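# Fit spool piece between spring-loaded pipe flanges with three arms

## Task

Put the spool piece in the gap between the two pipe ends so that each of its ends is fully seated within the raised ring of the flange it faces. The pipe ends are on springs and may be retracted enough to let the spool in. Use as many of the arms as you like. The fit only counts if it holds without any robot keeping it there, so finish by releasing the spool and moving every arm away.

## Robot and tools

Robots: three identical i2rt Big YAM arms named arm1, arm2 and arm3. Each has six revolute joints, a two-finger gripper and a wrist camera. With joints 1 and 6 at zero and the hand level and pointing ahead, the wrist camera rides on top of the hand looking toward the fingertips. Reach is about 1.0 m from the joint 1 axis. Joints move at different speeds, so the hand may sweep a wide arc between postures.

Frame: one shared scene frame, origin on the floor, +z up, lengths in metres, headings in degrees counter-clockwise from +x. Arm feet sit on the tabletop at roughly: arm1 (0.55, 0.00, 0.72) facing 180; arm2 (0.00, 0.65, 0.72) facing -90; arm3 (0.00, -0.65, 0.72) facing 90. The hand point is midway between the fingertips; the hand z axis runs along the fingers and the fingers open along hand y.

Joints (absolute targets; tolerance for counting as reached in brackets):
- joint1_rad: -2.879 to 2.879 (0.045). Rotates the whole arm about its foot, positive counter-clockwise seen from above; zero points the arm the way its foot faces.
- joint2_rad: 0 to 3.141 (0.14). Shoulder; zero has the upper arm pointing back, near level; increasing lifts it up and then forward.
- joint3_rad: 0 to 3.019 (0.09). Elbow; zero is fully folded, increasing opens it.
- joint4_rad: -1.692 to 1.57 (0.055). Hand pitch; positive tips the fingers up.
- joint5_rad: -1.57 to 1.57 (0.03). Sideways hand swing; positive goes to the arm's right.
- joint6_rad: -2.094 to 2.094 (0.035). Hand roll; positive is clockwise viewed from behind the hand.
- gripper_m: 0 to 0.093 (0.003). Fingertip gap in metres. Grip force tops out near 50 to 62 N per pad, lower on some units.

Tools:
1. execute_actions(actions, cameras). actions is a list containing one action or none. An action is an object keyed by arm name; each arm entry holds "joints", an object mapping any of the joint names above to an absolute target (radians for joints, metres for gripper_m). Every arm is its own entry; there is no shared list. All motions in the action begin together and may finish at different moments. An empty list just reports state and pictures. Unknown keys or out-of-range numbers make the whole call rejected with nothing moving. Joints or arms you omit may keep driving toward earlier targets. cameras picks images: any of arm1_cam_wrist, arm2_cam_wrist, arm3_cam_wrist, cam_high, or "all"; omitted or null gives all, [] gives none. The "pictures" line lists the image order. Example: {"arm1": {"joints": {"gripper_m": 0.05}}, "arm2": {"joints": {"joint1_rad": 0.3}}}.
2. wait(seconds): 0 to 10 s, commands nothing new and returns state and images as an empty action would.
3. zoom_image(camera, region): enlarges part of that camera's most recent full image. region is [x0, y0, x1, y1] in image pixels from the top-left, no more than 504 by 504.
4. finished_scene(scene): pass the number of the current scene to close it permanently; the result tells whether the goal was met. Replying with no tool call also ends things.

Cameras: wrist cameras are fisheye, 616x616; cam_high is fixed in the room, 896x504. Calibration (K, distortion, T_world_to_cam, pos_world) is supplied per camera but may be off by a few degrees and millimetres; wrist camera poses are derived from reported joints and inherit their errors.

Reading results: joint_status tells how each commanded motion of the last accepted action ended. off_target: stopped short and may still be pushing. contact_stop or time_out: the joint holds where it stopped, though after time_out a joint can keep a target near its position and keep pushing, moving on its own if freed. "joint command not followed" plus a "cause:" line means a built-in collision check blocked that arm's joint targets (the gripper part still runs); those joints show not_followed and the arm may retry them on later actions. on_its_own lists uncommanded behaviour; "held at" is the target held, not the actual position. To relieve a pushing joint, command its reported position. Very small target changes may produce no motion. A loaded joint that holds position slowly sags.

Heat: sustained pushing or holding warms motors. A MOTOR HOT line appears from 85 °C; at 100 °C an OVER-TEMPERATURE FAULT drops that arm and its gripper until cooled, and joints show limit_stop_at_motor_heat (resend targets afterwards). After any stop, later motion calls in the same reply are skipped.

Cautions: the arms do not stop on contact and can push hard. Avoid hard presses between arms (the self/arm check ignores fingers, gripper housings and wrist cameras and may react late); no state line reports arm-to-arm contact. Do not knock anything off or out of the work area. Avoid dropping, slipping or slamming the spool. Loose objects may occasionally get a brief nudge. The simulation keeps running while you think, holding your last command. Shorter robot motion is preferred.

Each tool is called by a JSON object that holds its "op" and its "data", one argument or row to a line.

## Session

{"op": "execute_actions", "data": {
  "actions": []
}}

Scene clock: 0.00 s.
arm1.joint_positions: joint1_rad=+0.080 joint2_rad=+0.526 joint3_rad=+1.328 joint4_rad=-1.340 joint5_rad=-0.190 joint6_rad=+0.265 gripper_m=+0.094
arm1.joint_status: not commanded
arm1.hand: x=+0.3505 y=-0.0519 z=+1.3330 quat_wxyz=(-0.168, -0.867, +0.027, +0.468) (m; scene frame)
arm2.joint_positions: joint1_rad=+0.321 joint2_rad=+0.618 joint3_rad=+1.385 joint4_rad=-1.274 joint5_rad=-0.102 joint6_rad=-0.070 gripper_m=+0.095
arm2.joint_status: not commanded
arm2.hand: x=+0.0901 y=+0.4223 z=+1.2812 quat_wxyz=(-0.428, -0.458, -0.730, +0.271) (m; scene frame)
arm3.joint_positions: joint1_rad=+0.254 joint2_rad=+0.572 joint3_rad=+1.378 joint4_rad=-1.505 joint5_rad=-0.258 joint6_rad=-0.341 gripper_m=+0.095
arm3.joint_status: not commanded
arm3.hand: x=-0.0809 y=-0.4773 z=+1.2719 quat_wxyz=(-0.241, +0.810, -0.392, -0.365) (m; scene frame)
pictures: arm1_cam_wrist, arm2_cam_wrist, arm3_cam_wrist, cam_high
Images, in order (width x height): arm1_cam_wrist 616x616, arm2_cam_wrist 616x616, arm3_cam_wrist 616x616, cam_high 896x504.

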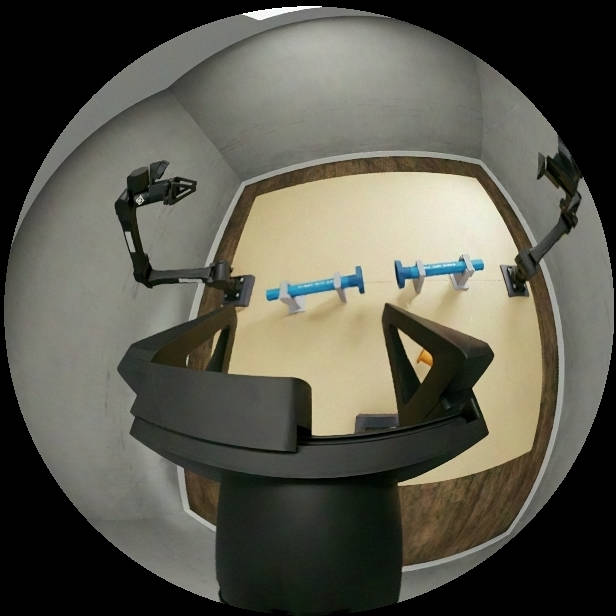

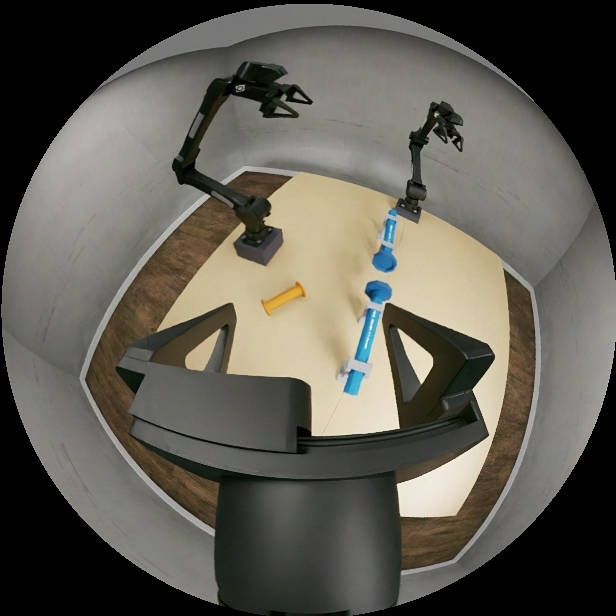

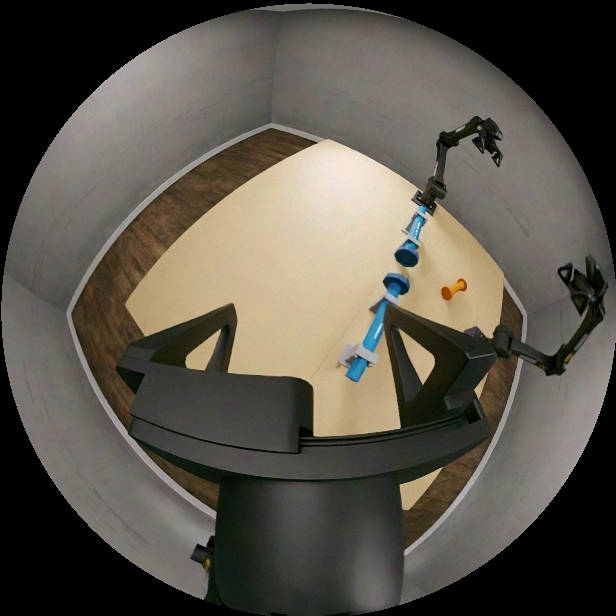

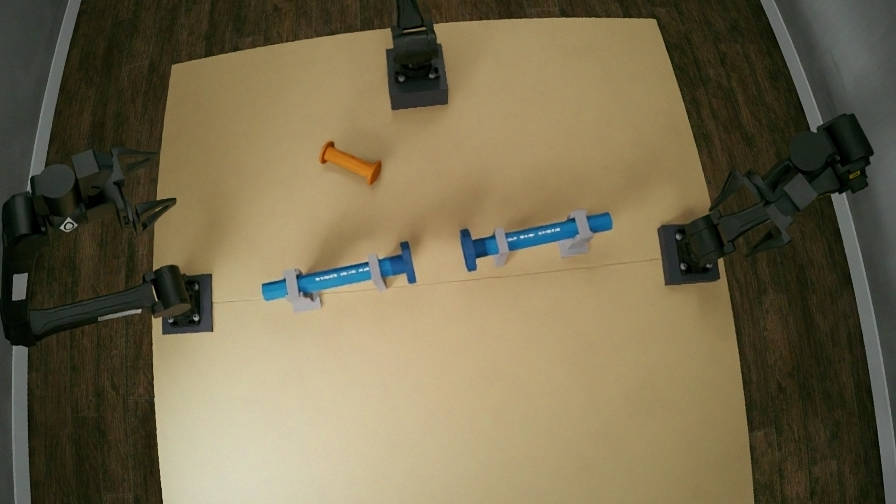

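{"op": "zoom_image", "data": {
  "camera": "cam_high",
  "region": [250, 120, 650, 345]
}}

{"op": "zoom_image", "data": {
  "camera": "arm2_cam_wrist",
  "region": [240, 190, 460, 410]
}}

{"op": "zoom_image", "data": {
  "camera": "arm3_cam_wrist",
  "region": [310, 180, 510, 400]
}}

{"op": "zoom_image", "data": {
  "camera": "arm1_cam_wrist",
  "region": [250, 220, 500, 400]
}}

Region (250, 120, 650, 345) of cam_high's 896x504 image, scaled by 1.260, with more detail than that image has; it fills the top 284 rows of this view, and the rest is white.

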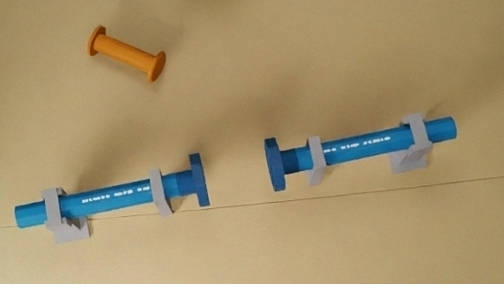

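Region (240, 190, 460, 410) of arm2_cam_wrist's 616x616 image, scaled by 2.291, with more detail than that image has.

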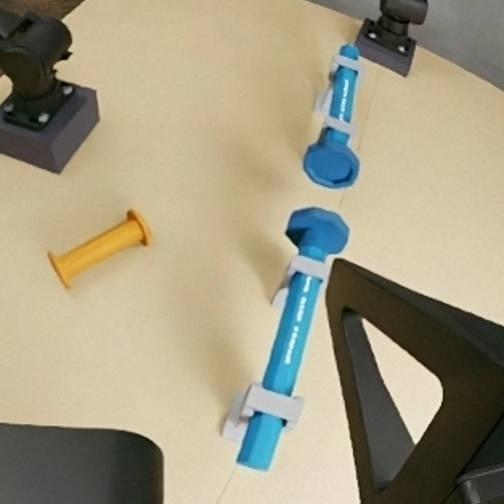

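Region (310, 180, 510, 400) of arm3_cam_wrist's 616x616 image, scaled by 2.291, with more detail than that image has; it fills the left 458 columns of this view, and the rest is white.

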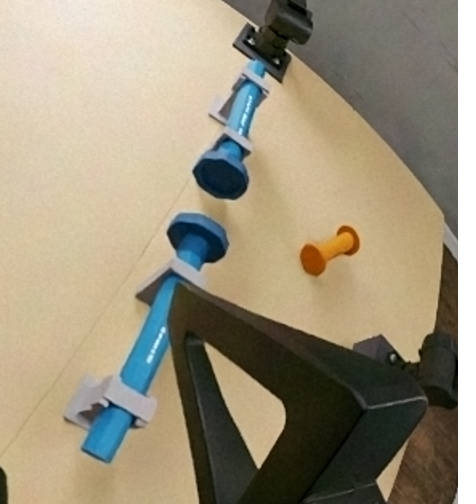

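Region (250, 220, 500, 400) of arm1_cam_wrist's 616x616 image, scaled by 2.016, with more detail than that image has; it fills the top 363 rows of this view, and the rest is white.

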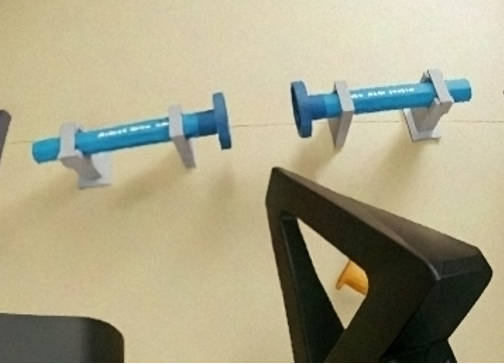

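{"op": "execute_actions", "data": {
  "actions": [
    {"arm1":{"joints":{"joint4_rad":-0.6,"joint5_rad":0}},"arm2":{"joints":{"joint3_rad":1.0,"joint5_rad":0}},"arm3":{"joints":{"joint2_rad":1.2,"joint5_rad":0}}}
  ],
  "cameras": ["cam_high"]
}}

Scene clock: 8.30 s.
arm1.joint_positions: joint1_rad=+0.080 joint2_rad=+0.526 joint3_rad=+1.328 joint4_rad=-0.613 joint5_rad=-0.002 joint6_rad=+0.265 gripper_m=+0.094
arm1.joint_status: all done
arm1.hand: x=+0.3141 y=-0.0234 z=+1.5036 quat_wxyz=(-0.138, -0.636, +0.053, +0.758) (m; scene frame)
arm2.joint_positions: joint1_rad=+0.321 joint2_rad=+0.620 joint3_rad=+0.998 joint4_rad=-1.274 joint5_rad=-0.004 joint6_rad=-0.070 gripper_m=+0.095
arm2.joint_status: all done
arm2.hand: x=+0.0818 y=+0.3996 z=+1.0846 quat_wxyz=(-0.264, -0.524, -0.786, +0.197) (m; scene frame)
arm3.joint_positions: joint1_rad=+0.254 joint2_rad=+1.206 joint3_rad=+1.378 joint4_rad=-1.505 joint5_rad=-0.002 joint6_rad=-0.341 gripper_m=+0.095
arm3.joint_status: all done
arm3.hand: x=-0.0788 y=-0.2756 z=+1.0944 quat_wxyz=(-0.091, +0.866, -0.486, -0.081) (m; scene frame)
pictures: cam_high
Images, in order (width x height): cam_high 896x504.

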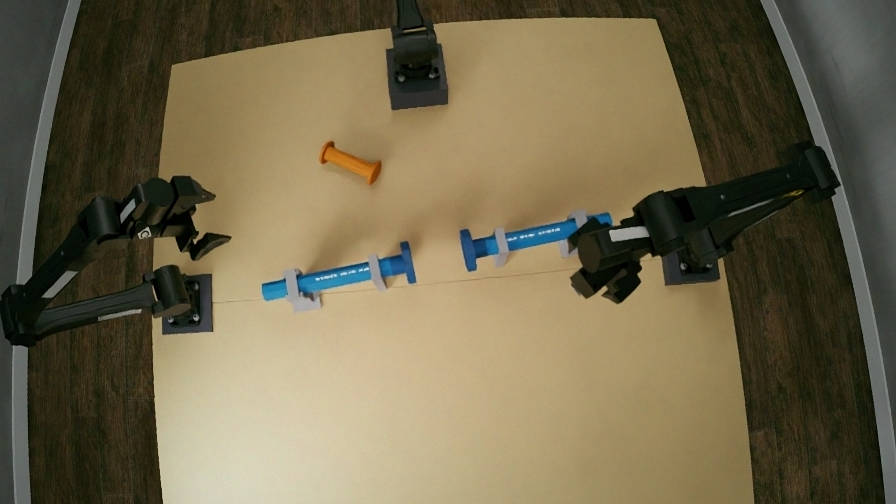

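{"op": "execute_actions", "data": {
  "actions": [
    {"arm1":{"joints":{"joint1_rad":-0.666,"joint2_rad":1.278,"joint3_rad":0.65,"joint4_rad":-0.944,"joint5_rad":0,"joint6_rad":1.43}},"arm2":{"joints":{"joint1_rad":0.025,"joint2_rad":1.56,"joint3_rad":1.30,"joint4_rad":-1.30,"joint5_rad":0,"joint6_rad":-0.07,"gripper_m":0.075}},"arm3":{"joints":{"joint1_rad":-0.098,"joint2_rad":1.48,"joint3_rad":1.127,"joint4_rad":-1.21,"joint5_rad":0,"joint6_rad":-0.255,"gripper_m":0.075}}}
  ]
}}

Scene clock: 15.70 s.
arm1.joint_positions: joint1_rad=-0.660 joint2_rad=+1.272 joint3_rad=+0.644 joint4_rad=-0.944 joint5_rad=+0.000 joint6_rad=+1.420 gripper_m=+0.094
arm1.joint_status: all done
arm1.hand: x=+0.3232 y=+0.1708 z=+0.8461 quat_wxyz=(+0.002, -0.513, +0.858, +0.000) (m; scene frame)
arm2.joint_positions: joint1_rad=+0.033 joint2_rad=+1.567 joint3_rad=+1.278 joint4_rad=-1.296 joint5_rad=-0.003 joint6_rad=-0.070 gripper_m=+0.075
arm2.joint_status: all done
arm2.hand: x=+0.0159 y=+0.1983 z=+0.8825 quat_wxyz=(+0.004, -0.668, -0.744, -0.011) (m; scene frame)
arm3.joint_positions: joint1_rad=-0.108 joint2_rad=+1.482 joint3_rad=+1.101 joint4_rad=-1.219 joint5_rad=+0.001 joint6_rad=-0.267 gripper_m=+0.075
arm3.joint_status: all done
arm3.hand: x=+0.0633 y=-0.2524 z=+0.8852 quat_wxyz=(+0.010, +0.745, -0.667, +0.006) (m; scene frame)
pictures: arm1_cam_wrist, arm2_cam_wrist, arm3_cam_wrist, cam_high
camera_calibration (this result's frames):
arm1_cam_wrist: T_world_to_cam=[[0.881993, -0.471228, 0.00572973, -0.210287], [-0.386913, -0.717133, 0.57967, -0.239559], [-0.269048, -0.513482, -0.814831, 0.990663], [0, 0, 0, 1]] pos_world=[0.359319, 0.237799, 0.947293]
arm2_cam_wrist: T_world_to_cam=[[-0.991937, -0.123315, -0.029231, 0.066952], [-0.115811, 0.788346, 0.604233, -0.684549], [-0.0514672, 0.602747, -0.796271, 0.704161], [0, 0, 0, 1]] pos_world=[0.0233748, 0.123487, 0.976287]
arm3_cam_wrist: T_world_to_cam=[[0.993848, 0.109537, -0.0163783, -0.0199056], [0.0960662, -0.778976, 0.619651, -0.752143], [0.0551161, -0.617412, -0.784706, 0.658445], [0, 0, 0, 1]] pos_world=[0.0557477, -0.177189, 0.982426]
Images, in order (width x height): arm1_cam_wrist 616x616, arm2_cam_wrist 616x616, arm3_cam_wrist 616x616, cam_high 896x504.

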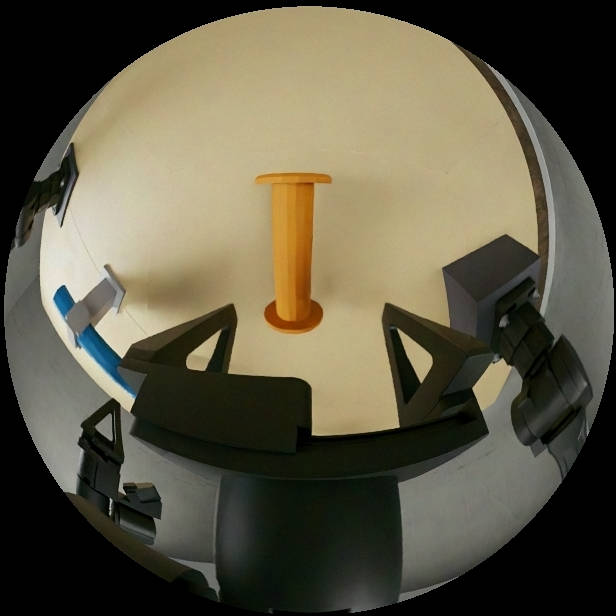

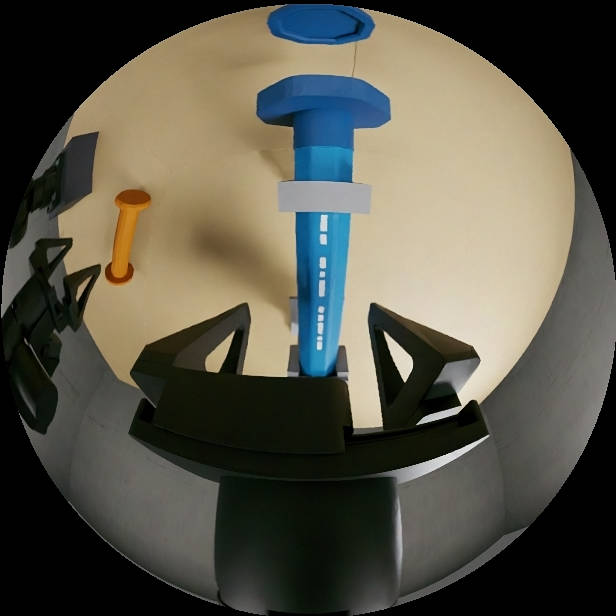

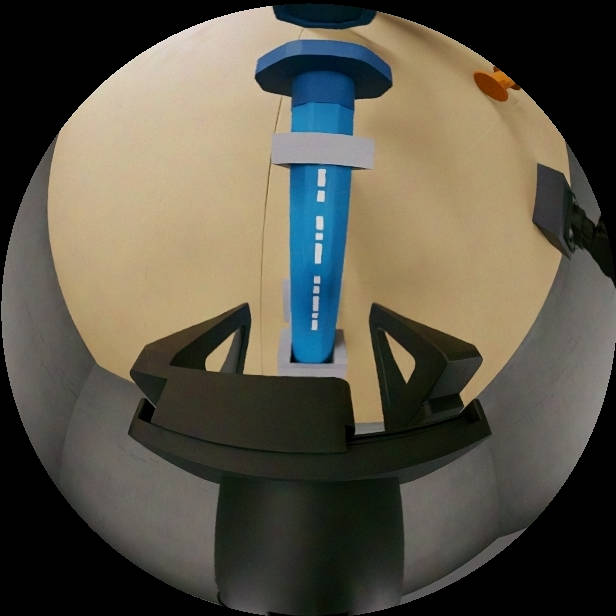

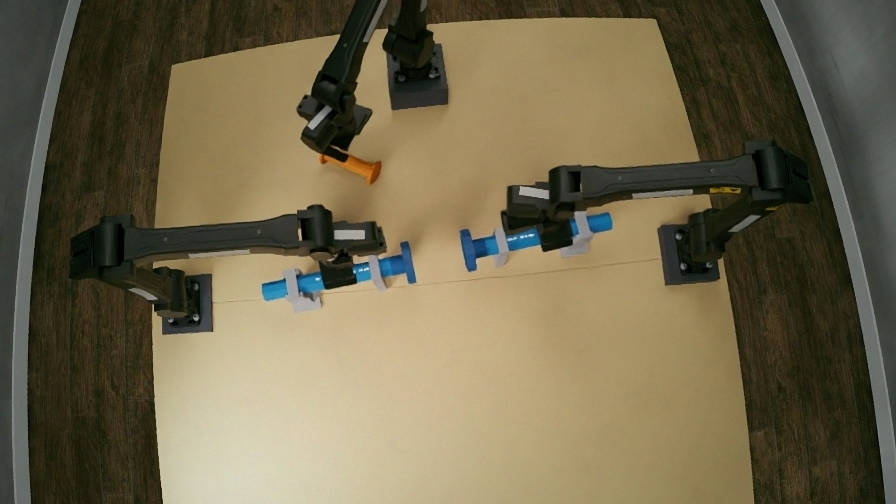

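{"op": "execute_actions", "data": {
  "actions": [
    {"arm1":{"joints":{"joint2_rad":1.442,"joint3_rad":0.626,"joint4_rad":-0.754}},"arm2":{"joints":{"joint1_rad":0.006,"joint2_rad":1.65,"joint3_rad":1.19,"joint4_rad":-1.085}},"arm3":{"joints":{"joint1_rad":-0.102,"joint2_rad":1.625,"joint3_rad":1.058,"joint4_rad":-0.97}}}
  ]
}}

Scene clock: 19.83 s.
arm1.joint_positions: joint1_rad=-0.660 joint2_rad=+1.445 joint3_rad=+0.629 joint4_rad=-0.762 joint5_rad=+0.000 joint6_rad=+1.420 gripper_m=+0.094
arm1.joint_status: all done
arm1.hand: x=+0.3093 y=+0.1815 z=+0.7946 quat_wxyz=(+0.003, -0.513, +0.859, -0.003) (m; scene frame)
arm2.joint_positions: joint1_rad=+0.018 joint2_rad=+1.654 joint3_rad=+1.185 joint4_rad=-1.098 joint5_rad=-0.003 joint6_rad=-0.070 gripper_m=+0.075
arm2.joint_status: all done
arm2.hand: x=+0.0097 y=+0.1868 z=+0.8114 quat_wxyz=(-0.002, -0.674, -0.739, -0.004) (m; scene frame)
arm3.joint_positions: joint1_rad=-0.108 joint2_rad=+1.643 joint3_rad=+1.049 joint4_rad=-0.980 joint5_rad=+0.001 joint6_rad=-0.267 gripper_m=+0.075
arm3.joint_status: all done
arm3.hand: x=+0.0678 y=-0.2230 z=+0.8033 quat_wxyz=(-0.001, +0.745, -0.667, -0.001) (m; scene frame)
pictures: arm1_cam_wrist, arm2_cam_wrist, arm3_cam_wrist, cam_high
camera_calibration (this result's frames):
arm1_cam_wrist: T_world_to_cam=[[0.881583, -0.471882, 0.0117603, -0.197194], [-0.390301, -0.714707, 0.580396, -0.207426], [-0.265473, -0.516257, -0.81425, 0.949331], [0, 0, 0, 1]] pos_world=[0.344907, 0.248798, 0.895701]
arm2_cam_wrist: T_world_to_cam=[[-0.993707, -0.108576, -0.0275182, 0.0532034], [-0.103857, 0.801131, 0.589409, -0.623793], [-0.0419501, 0.588558, -0.807366, 0.665763], [0, 0, 0, 1]] pos_world=[0.0160123, 0.113676, 0.906648]
arm3_cam_wrist: T_world_to_cam=[[0.993904, 0.109836, -0.00956615, -0.0343542], [0.0935856, -0.794606, 0.599869, -0.666356], [0.0582861, -0.597108, -0.800041, 0.628666], [0, 0, 0, 1]] pos_world=[0.0598635, -0.150336, 0.902356]
Images, in order (width x height): arm1_cam_wrist 616x616, arm2_cam_wrist 616x616, arm3_cam_wrist 616x616, cam_high 896x504.

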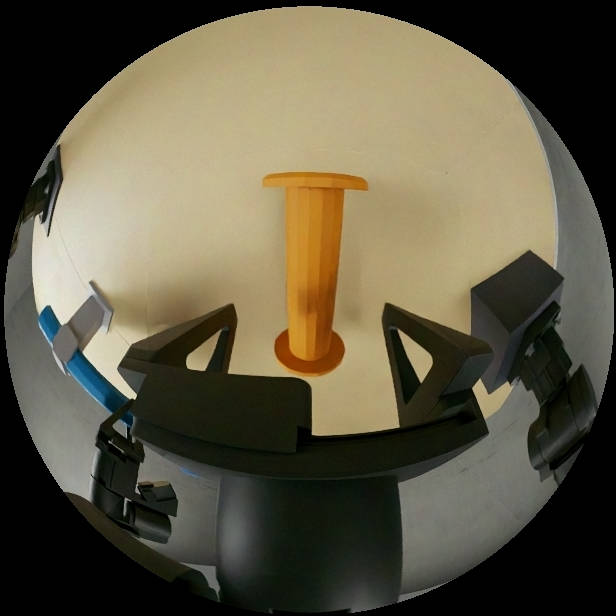

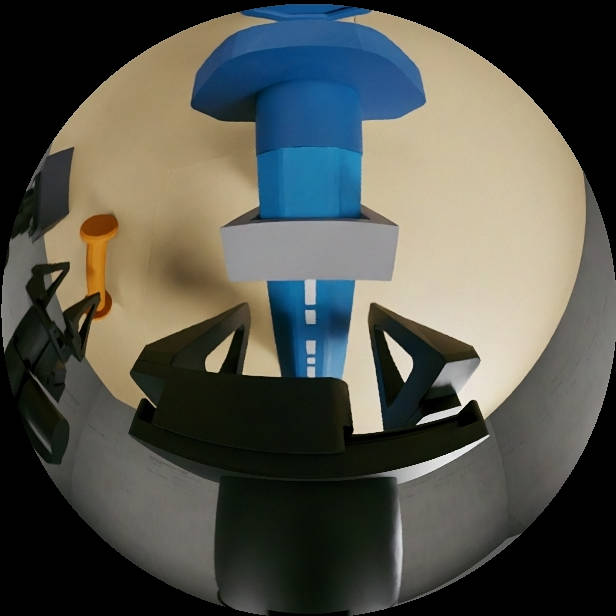

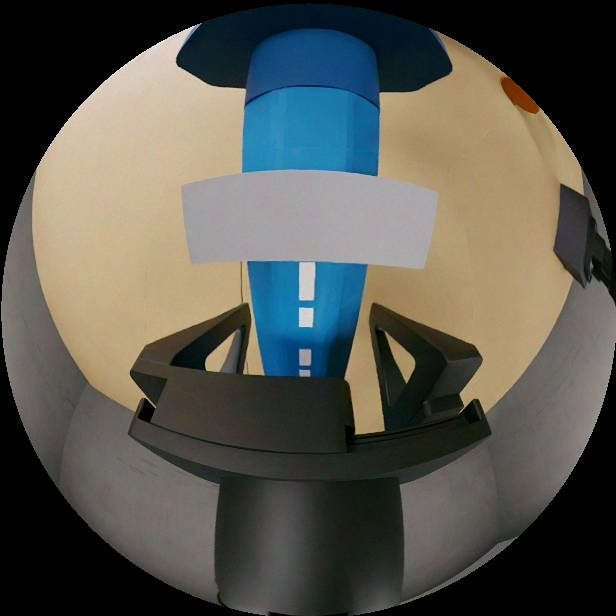

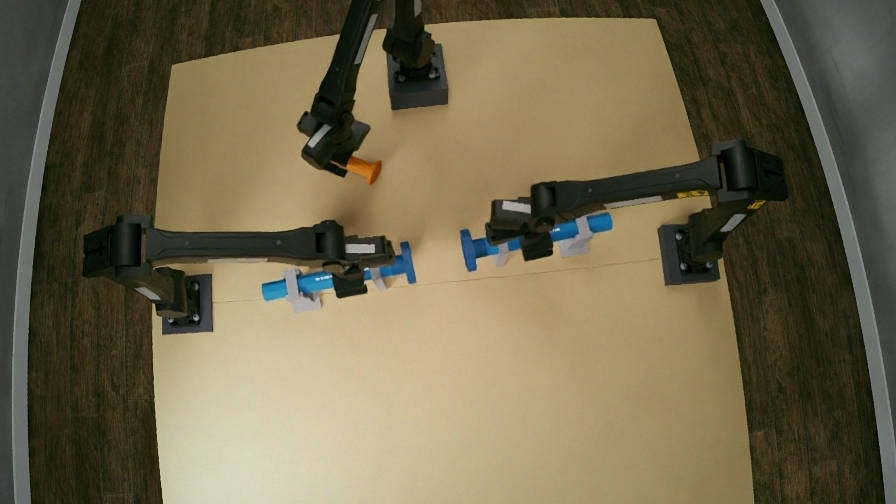

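{"op": "zoom_image", "data": {
  "camera": "arm3_cam_wrist",
  "region": [200, 200, 420, 400]
}}

{"op": "zoom_image", "data": {
  "camera": "arm2_cam_wrist",
  "region": [200, 200, 420, 400]
}}

{"op": "zoom_image", "data": {
  "camera": "cam_high",
  "region": [250, 100, 650, 325]
}}

Region (200, 200, 420, 400) of arm3_cam_wrist's 616x616 image, scaled by 2.291, with more detail than that image has; it fills the top 458 rows of this view, and the rest is white.

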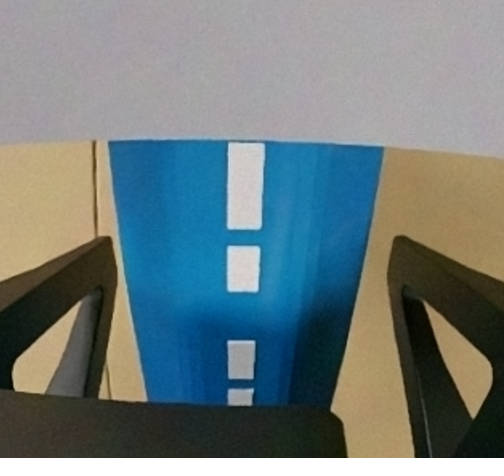

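Region (200, 200, 420, 400) of arm2_cam_wrist's 616x616 image, scaled by 2.291, with more detail than that image has; it fills the top 458 rows of this view, and the rest is white.

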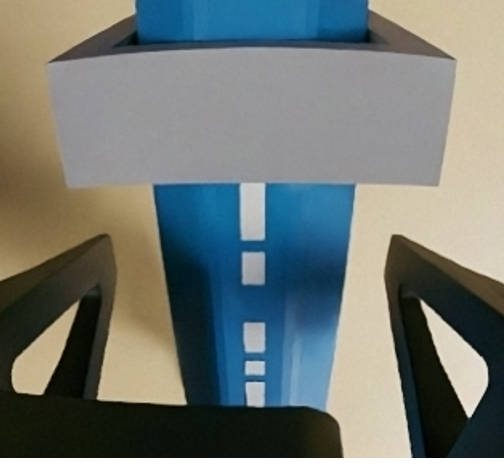

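Region (250, 100, 650, 325) of cam_high's 896x504 image, scaled by 1.260, with more detail than that image has; it fills the top 284 rows of this view, and the rest is white.

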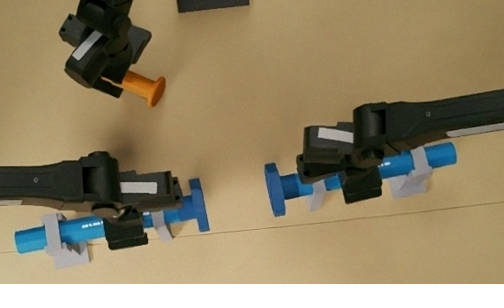

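{"op": "execute_actions", "data": {
  "actions": [
    {"arm1":{"joints":{"joint2_rad":1.567,"joint3_rad":0.588,"joint4_rad":-0.592}},"arm3":{"joints":{"joint2_rad":1.61,"joint3_rad":1.082,"joint4_rad":-1.02}}}
  ],
  "cameras": ["arm1_cam_wrist","arm3_cam_wrist"]
}}

Scene clock: 23.43 s.
arm1.joint_positions: joint1_rad=-0.660 joint2_rad=+1.567 joint3_rad=+0.591 joint4_rad=-0.600 joint5_rad=+0.000 joint6_rad=+1.420 gripper_m=+0.094
arm1.joint_status: all done
arm1.hand: x=+0.3100 y=+0.1811 z=+0.7510 quat_wxyz=(+0.002, -0.513, +0.859, -0.003) (m; scene frame)
arm2.joint_positions: joint1_rad=+0.018 joint2_rad=+1.654 joint3_rad=+1.185 joint4_rad=-1.098 joint5_rad=-0.003 joint6_rad=-0.070 gripper_m=+0.075
arm2.joint_status: not commanded
arm2.hand: x=+0.0097 y=+0.1868 z=+0.8114 quat_wxyz=(-0.002, -0.674, -0.739, -0.004) (m; scene frame)
arm3.joint_positions: joint1_rad=-0.108 joint2_rad=+1.626 joint3_rad=+1.049 joint4_rad=-1.012 joint5_rad=+0.001 joint6_rad=-0.267 gripper_m=+0.075
arm3.joint_status: all done
arm3.hand: x=+0.0668 y=-0.2293 z=+0.8100 quat_wxyz=(+0.006, +0.745, -0.667, +0.003) (m; scene frame)
pictures: arm1_cam_wrist, arm3_cam_wrist
camera_calibration (this result's frames):
arm1_cam_wrist: T_world_to_cam=[[0.881595, -0.471887, 0.0106293, -0.196667], [-0.389768, -0.715107, 0.580261, -0.182134], [-0.266217, -0.515698, -0.814361, 0.91404], [0, 0, 0, 1]] pos_world=[0.345723, 0.248319, 0.852135]
arm3_cam_wrist: T_world_to_cam=[[0.993875, 0.109686, -0.0134741, -0.029494], [0.0949986, -0.785704, 0.611265, -0.682585], [0.0564604, -0.608801, -0.791311, 0.620733], [0, 0, 0, 1]] pos_world=[0.0591111, -0.155172, 0.908036]
Images, in order (width x height): arm1_cam_wrist 616x616, arm3_cam_wrist 616x616.

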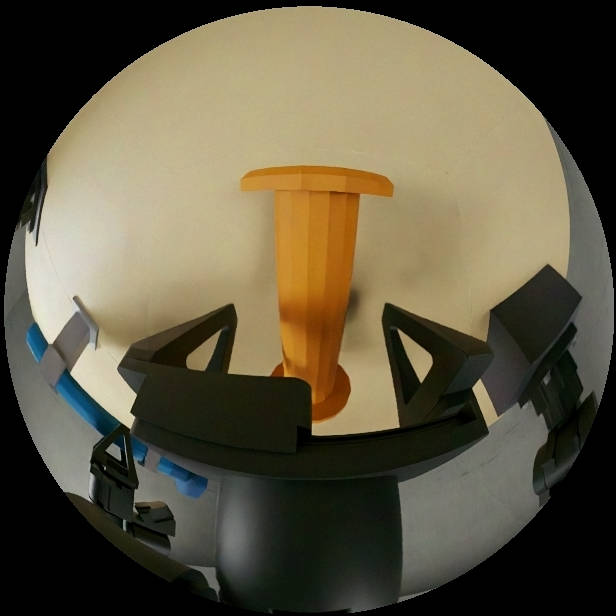

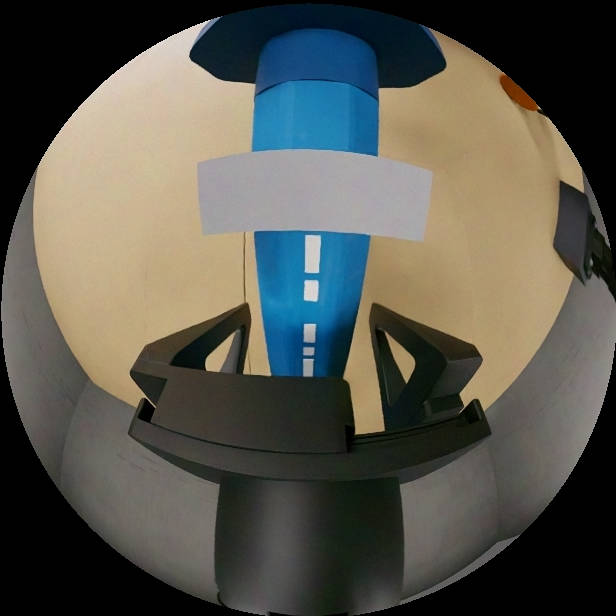

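{"op": "execute_actions", "data": {
  "actions": [
    {"arm1":{"joints":{"gripper_m":0.02}},"arm2":{"joints":{"gripper_m":0.02}},"arm3":{"joints":{"gripper_m":0.02}}}
  ]
}}

Scene clock: 24.33 s.
arm1.joint_positions: joint1_rad=-0.660 joint2_rad=+1.567 joint3_rad=+0.590 joint4_rad=-0.599 joint5_rad=+0.000 joint6_rad=+1.422 gripper_m=+0.035
arm1.joint_status: gripper_m off_target (ended at +0.035, target +0.020)
arm1.hand: x=+0.3099 y=+0.1812 z=+0.7509 quat_wxyz=(+0.002, -0.512, +0.859, -0.002) (m; scene frame)
arm2.joint_positions: joint1_rad=+0.016 joint2_rad=+1.654 joint3_rad=+1.185 joint4_rad=-1.098 joint5_rad=+0.002 joint6_rad=-0.073 gripper_m=+0.040
arm2.joint_status: gripper_m off_target (ended at +0.040, target +0.020)
arm2.hand: x=+0.0082 y=+0.1867 z=+0.8114 quat_wxyz=(-0.001, -0.673, -0.739, -0.002) (m; scene frame)
arm3.joint_positions: joint1_rad=-0.108 joint2_rad=+1.626 joint3_rad=+1.049 joint4_rad=-1.013 joint5_rad=-0.003 joint6_rad=-0.258 gripper_m=+0.039
arm3.joint_status: gripper_m off_target (ended at +0.039, target +0.020)
arm3.hand: x=+0.0659 y=-0.2294 z=+0.8100 quat_wxyz=(+0.007, +0.742, -0.670, +0.002) (m; scene frame)
pictures: arm1_cam_wrist, arm2_cam_wrist, arm3_cam_wrist, cam_high
camera_calibration (this result's frames):
arm1_cam_wrist: T_world_to_cam=[[0.880884, -0.473236, 0.00949589, -0.195192], [-0.390328, -0.714918, 0.580118, -0.18182], [-0.267744, -0.514723, -0.814477, 0.914372], [0, 0, 0, 1]] pos_world=[0.34579, 0.248291, 0.852065]
arm2_cam_wrist: T_world_to_cam=[[-0.993705, -0.109737, -0.0225424, 0.0478222], [-0.101863, 0.801304, 0.589522, -0.623988], [-0.0466291, 0.588107, -0.807437, 0.665944], [0, 0, 0, 1]] pos_world=[0.0150122, 0.113604, 0.906641]
arm3_cam_wrist: T_world_to_cam=[[0.9947, 0.101279, -0.0177115, -0.027118], [0.0909312, -0.786172, 0.611282, -0.682465], [0.0479857, -0.609653, -0.791215, 0.620988], [0, 0, 0, 1]] pos_world=[0.0592332, -0.155201, 0.908033]
Images, in order (width x height): arm1_cam_wrist 616x616, arm2_cam_wrist 616x616, arm3_cam_wrist 616x616, cam_high 896x504.

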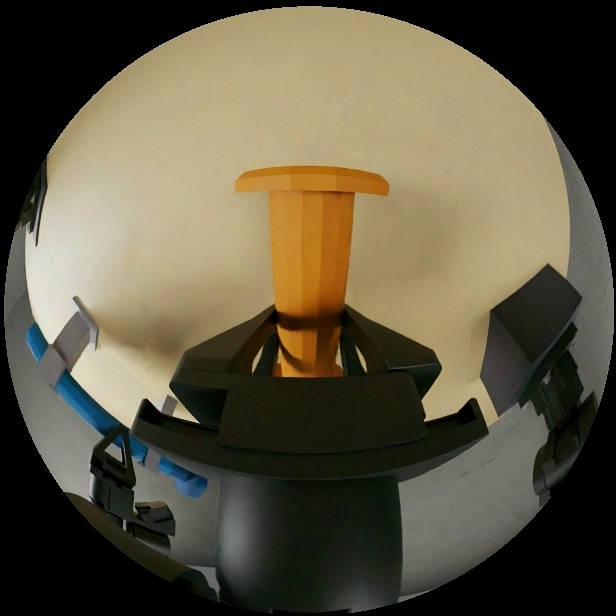

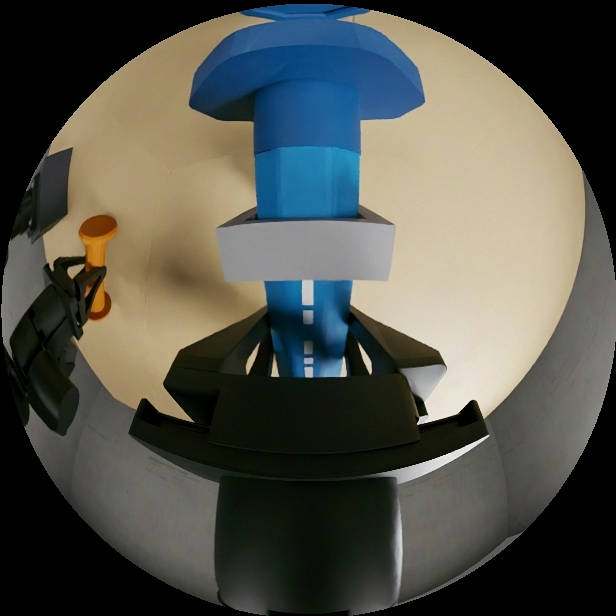

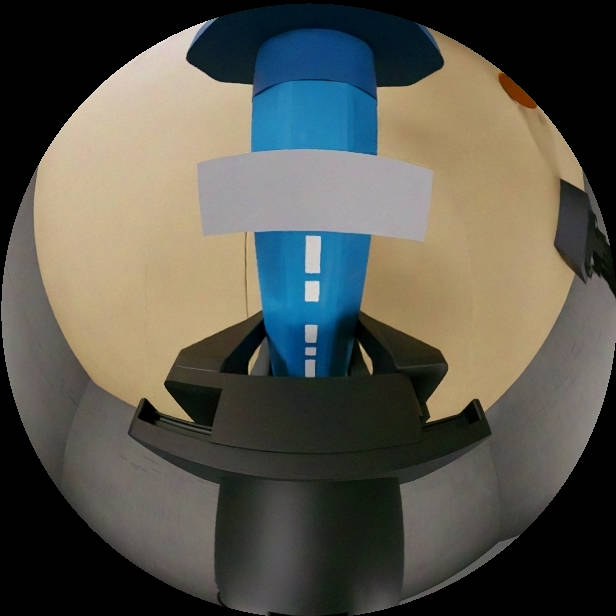

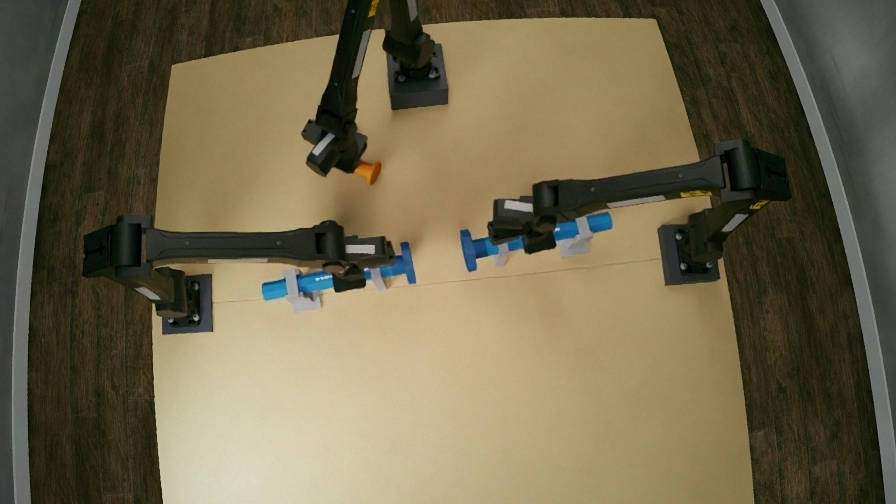

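{"op": "execute_actions", "data": {
  "actions": [
    {"arm1":{"joints":{"joint2_rad":1.33,"joint3_rad":0.64,"joint4_rad":-0.87}},"arm2":{"joints":{"joint1_rad":0.004,"joint2_rad":1.567,"joint3_rad":1.085,"joint4_rad":-1.06}},"arm3":{"joints":{"joint1_rad":-0.130,"joint2_rad":1.53,"joint3_rad":0.96,"joint4_rad":-0.98}}}
  ]
}}

Scene clock: 26.53 s.
arm1.joint_positions: joint1_rad=-0.660 joint2_rad=+1.324 joint3_rad=+0.603 joint4_rad=-0.863 joint5_rad=+0.000 joint6_rad=+1.422 gripper_m=+0.035
arm1.joint_status: all done
arm1.hand: x=+0.3271 y=+0.1680 z=+0.8205 quat_wxyz=(+0.004, -0.512, +0.859, -0.005) (m; scene frame)
arm2.joint_positions: joint1_rad=+0.016 joint2_rad=+1.600 joint3_rad=+1.116 joint4_rad=-1.039 joint5_rad=+0.002 joint6_rad=-0.078 gripper_m=+0.040
arm2.joint_status: all done
arm2.hand: x=+0.0079 y=+0.1987 z=+0.8114 quat_wxyz=(-0.016, -0.671, -0.741, +0.014) (m; scene frame)
arm3.joint_positions: joint1_rad=-0.115 joint2_rad=+1.571 joint3_rad=+0.980 joint4_rad=-0.955 joint5_rad=-0.002 joint6_rad=-0.254 gripper_m=+0.039
arm3.joint_status: all done
arm3.hand: x=+0.0669 y=-0.2427 z=+0.8098 quat_wxyz=(-0.012, +0.739, -0.674, -0.010) (m; scene frame)
pictures: arm1_cam_wrist, arm2_cam_wrist, arm3_cam_wrist, cam_high
camera_calibration (this result's frames):
arm1_cam_wrist: T_world_to_cam=[[0.880805, -0.473198, 0.0162833, -0.222812], [-0.393527, -0.712516, 0.58091, -0.22487], [-0.263284, -0.518077, -0.813805, 0.967426], [0, 0, 0, 1]] pos_world=[0.362469, 0.235543, 0.921553]
arm2_cam_wrist: T_world_to_cam=[[-0.993118, -0.115667, -0.0183873, 0.0466979], [-0.106439, 0.825865, 0.553731, -0.609431], [-0.048863, 0.551877, -0.832493, 0.686394], [0, 0, 0, 1]] pos_world=[0.0150483, 0.129904, 0.909737]
arm3_cam_wrist: T_world_to_cam=[[0.995828, 0.0910868, -0.00550292, -0.039204], [0.0775469, -0.81293, 0.577175, -0.670824], [0.0480995, -0.575193, -0.816602, 0.641617], [0, 0, 0, 1]] pos_world=[0.0601993, -0.172708, 0.910912]
Images, in order (width x height): arm1_cam_wrist 616x616, arm2_cam_wrist 616x616, arm3_cam_wrist 616x616, cam_high 896x504.

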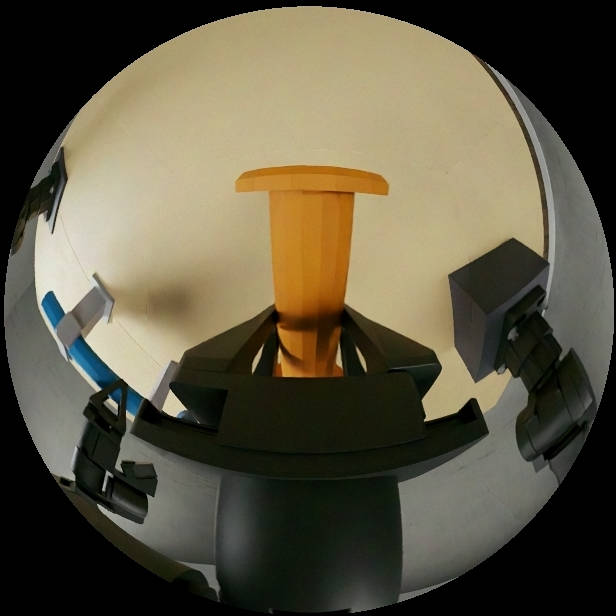

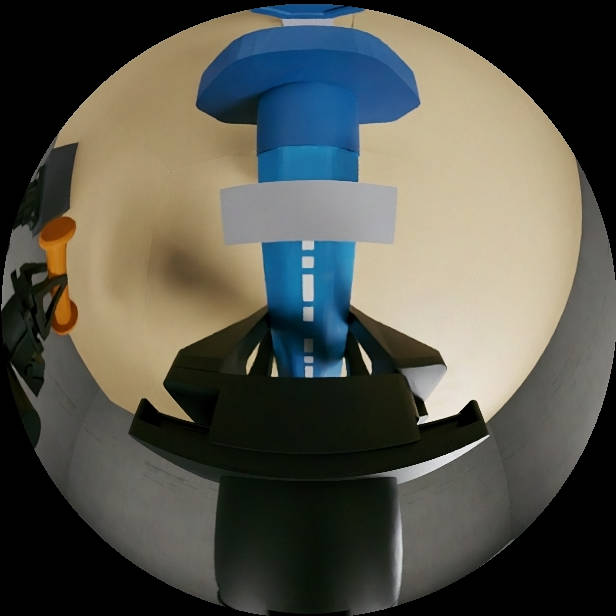

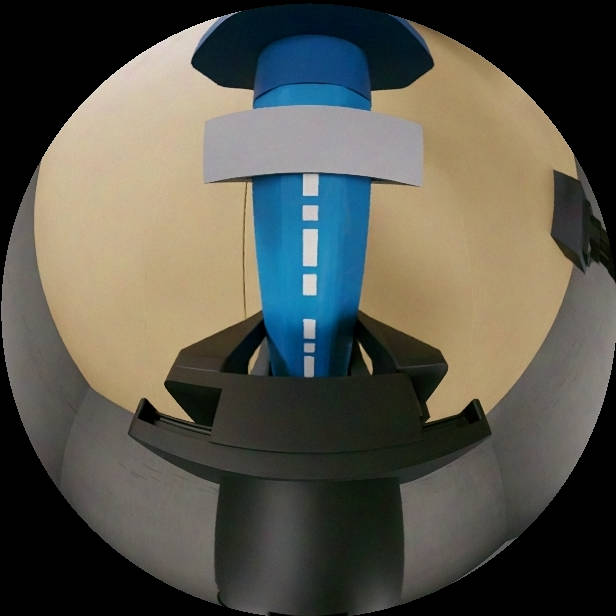

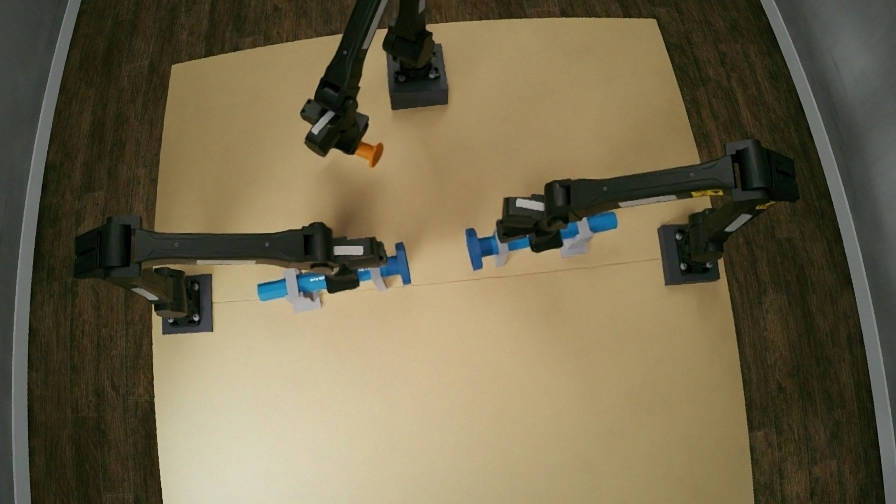

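{"op": "execute_actions", "data": {
  "actions": [
    {"arm1":{"joints":{"joint1_rad":0.034,"joint2_rad":1.49,"joint3_rad":0.94,"joint4_rad":-0.985,"joint6_rad":1.51}},"arm2":{"joints":{"joint1_rad":0.0,"joint2_rad":1.549,"joint3_rad":1.055,"joint4_rad":-1.126}},"arm3":{"joints":{"joint1_rad":-0.135,"joint2_rad":1.503,"joint3_rad":0.925,"joint4_rad":-1.05}}}
  ]
}}

Scene clock: 31.47 s.
arm1.joint_positions: joint1_rad=+0.035 joint2_rad=+1.499 joint3_rad=+0.924 joint4_rad=-0.978 joint5_rad=-0.002 joint6_rad=+1.500 gripper_m=+0.035
arm1.joint_status: all done
arm1.hand: x=+0.1632 y=-0.0196 z=+0.8629 quat_wxyz=(-0.006, -0.749, +0.663, +0.005) (m; scene frame)
arm2.joint_positions: joint1_rad=+0.015 joint2_rad=+1.588 joint3_rad=+1.101 joint4_rad=-1.039 joint5_rad=+0.002 joint6_rad=-0.078 gripper_m=+0.040
arm2.joint_status: joint4_rad time_out (moved +0.000 of -0.087); the others done
arm2.on_its_own: joint4_rad reads -1.039 and still pushes toward -1.126 since a time_out
arm2.hand: x=+0.0071 y=+0.2046 z=+0.8113 quat_wxyz=(-0.015, -0.672, -0.741, +0.013) (m; scene frame)
arm3.joint_positions: joint1_rad=-0.118 joint2_rad=+1.556 joint3_rad=+0.962 joint4_rad=-0.956 joint5_rad=-0.002 joint6_rad=-0.251 gripper_m=+0.039
arm3.joint_status: joint4_rad time_out (moved -0.002 of -0.095); the others done
arm3.on_its_own: joint4_rad reads -0.956 and still pushes toward -1.050 since a time_out
arm3.hand: x=+0.0670 y=-0.2503 z=+0.8099 quat_wxyz=(-0.010, +0.737, -0.676, -0.008) (m; scene frame)
pictures: arm1_cam_wrist, arm2_cam_wrist, arm3_cam_wrist, cam_high
camera_calibration (this result's frames):
arm1_cam_wrist: T_world_to_cam=[[0.992212, 0.123962, -0.0122282, -0.149798], [0.107967, -0.806897, 0.580741, -0.531204], [0.0621227, -0.577538, -0.813997, 0.807498], [0, 0, 0, 1]] pos_world=[0.155819, 0.056303, 0.963961]
arm2_cam_wrist: T_world_to_cam=[[-0.993249, -0.114493, -0.0186536, 0.0465599], [-0.105463, 0.824287, 0.556264, -0.616063], [-0.0483121, 0.554475, -0.830797, 0.681121], [0, 0, 0, 1]] pos_world=[0.0141801, 0.135479, 0.909435]
arm3_cam_wrist: T_world_to_cam=[[0.996392, 0.0846065, -0.00674787, -0.0393259], [0.0727809, -0.810804, 0.580776, -0.679137], [0.0436662, -0.579171, -0.814036, 0.634522], [0, 0, 0, 1]] pos_world=[0.060905, -0.179823, 0.910684]
Images, in order (width x height): arm1_cam_wrist 616x616, arm2_cam_wrist 616x616, arm3_cam_wrist 616x616, cam_high 896x504.

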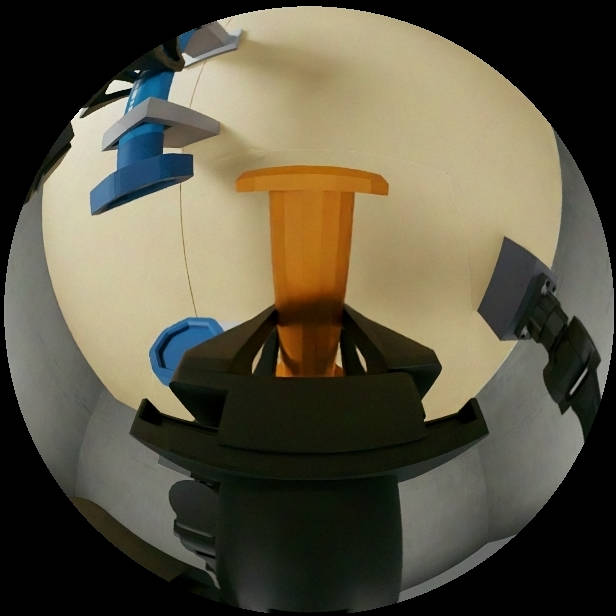

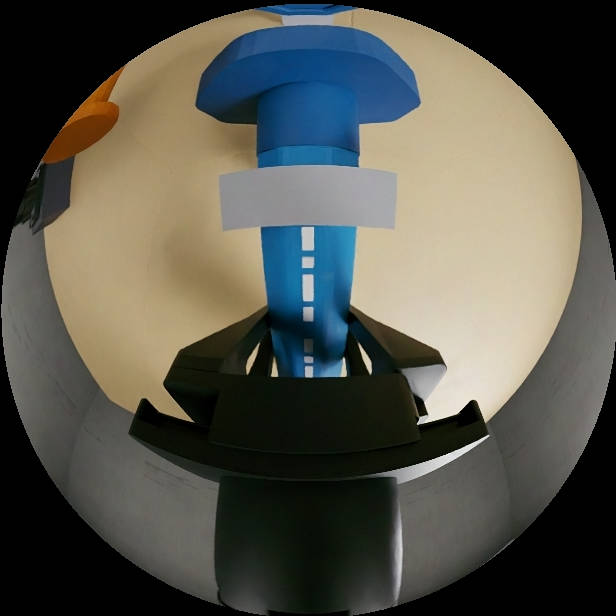

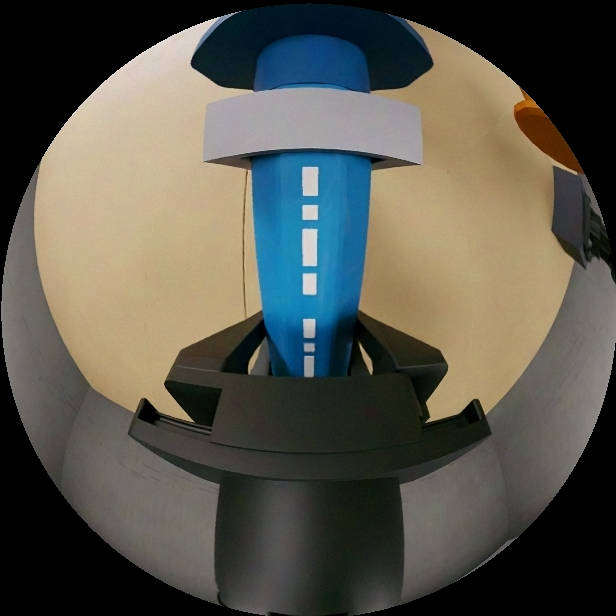

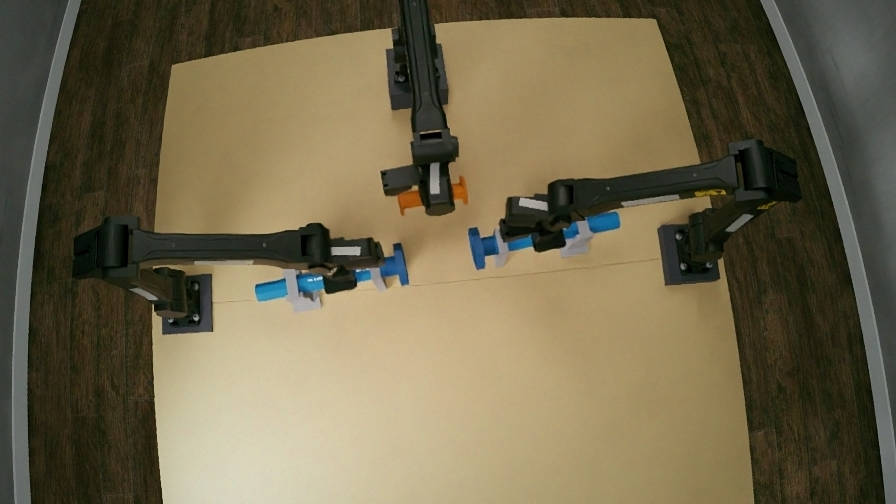

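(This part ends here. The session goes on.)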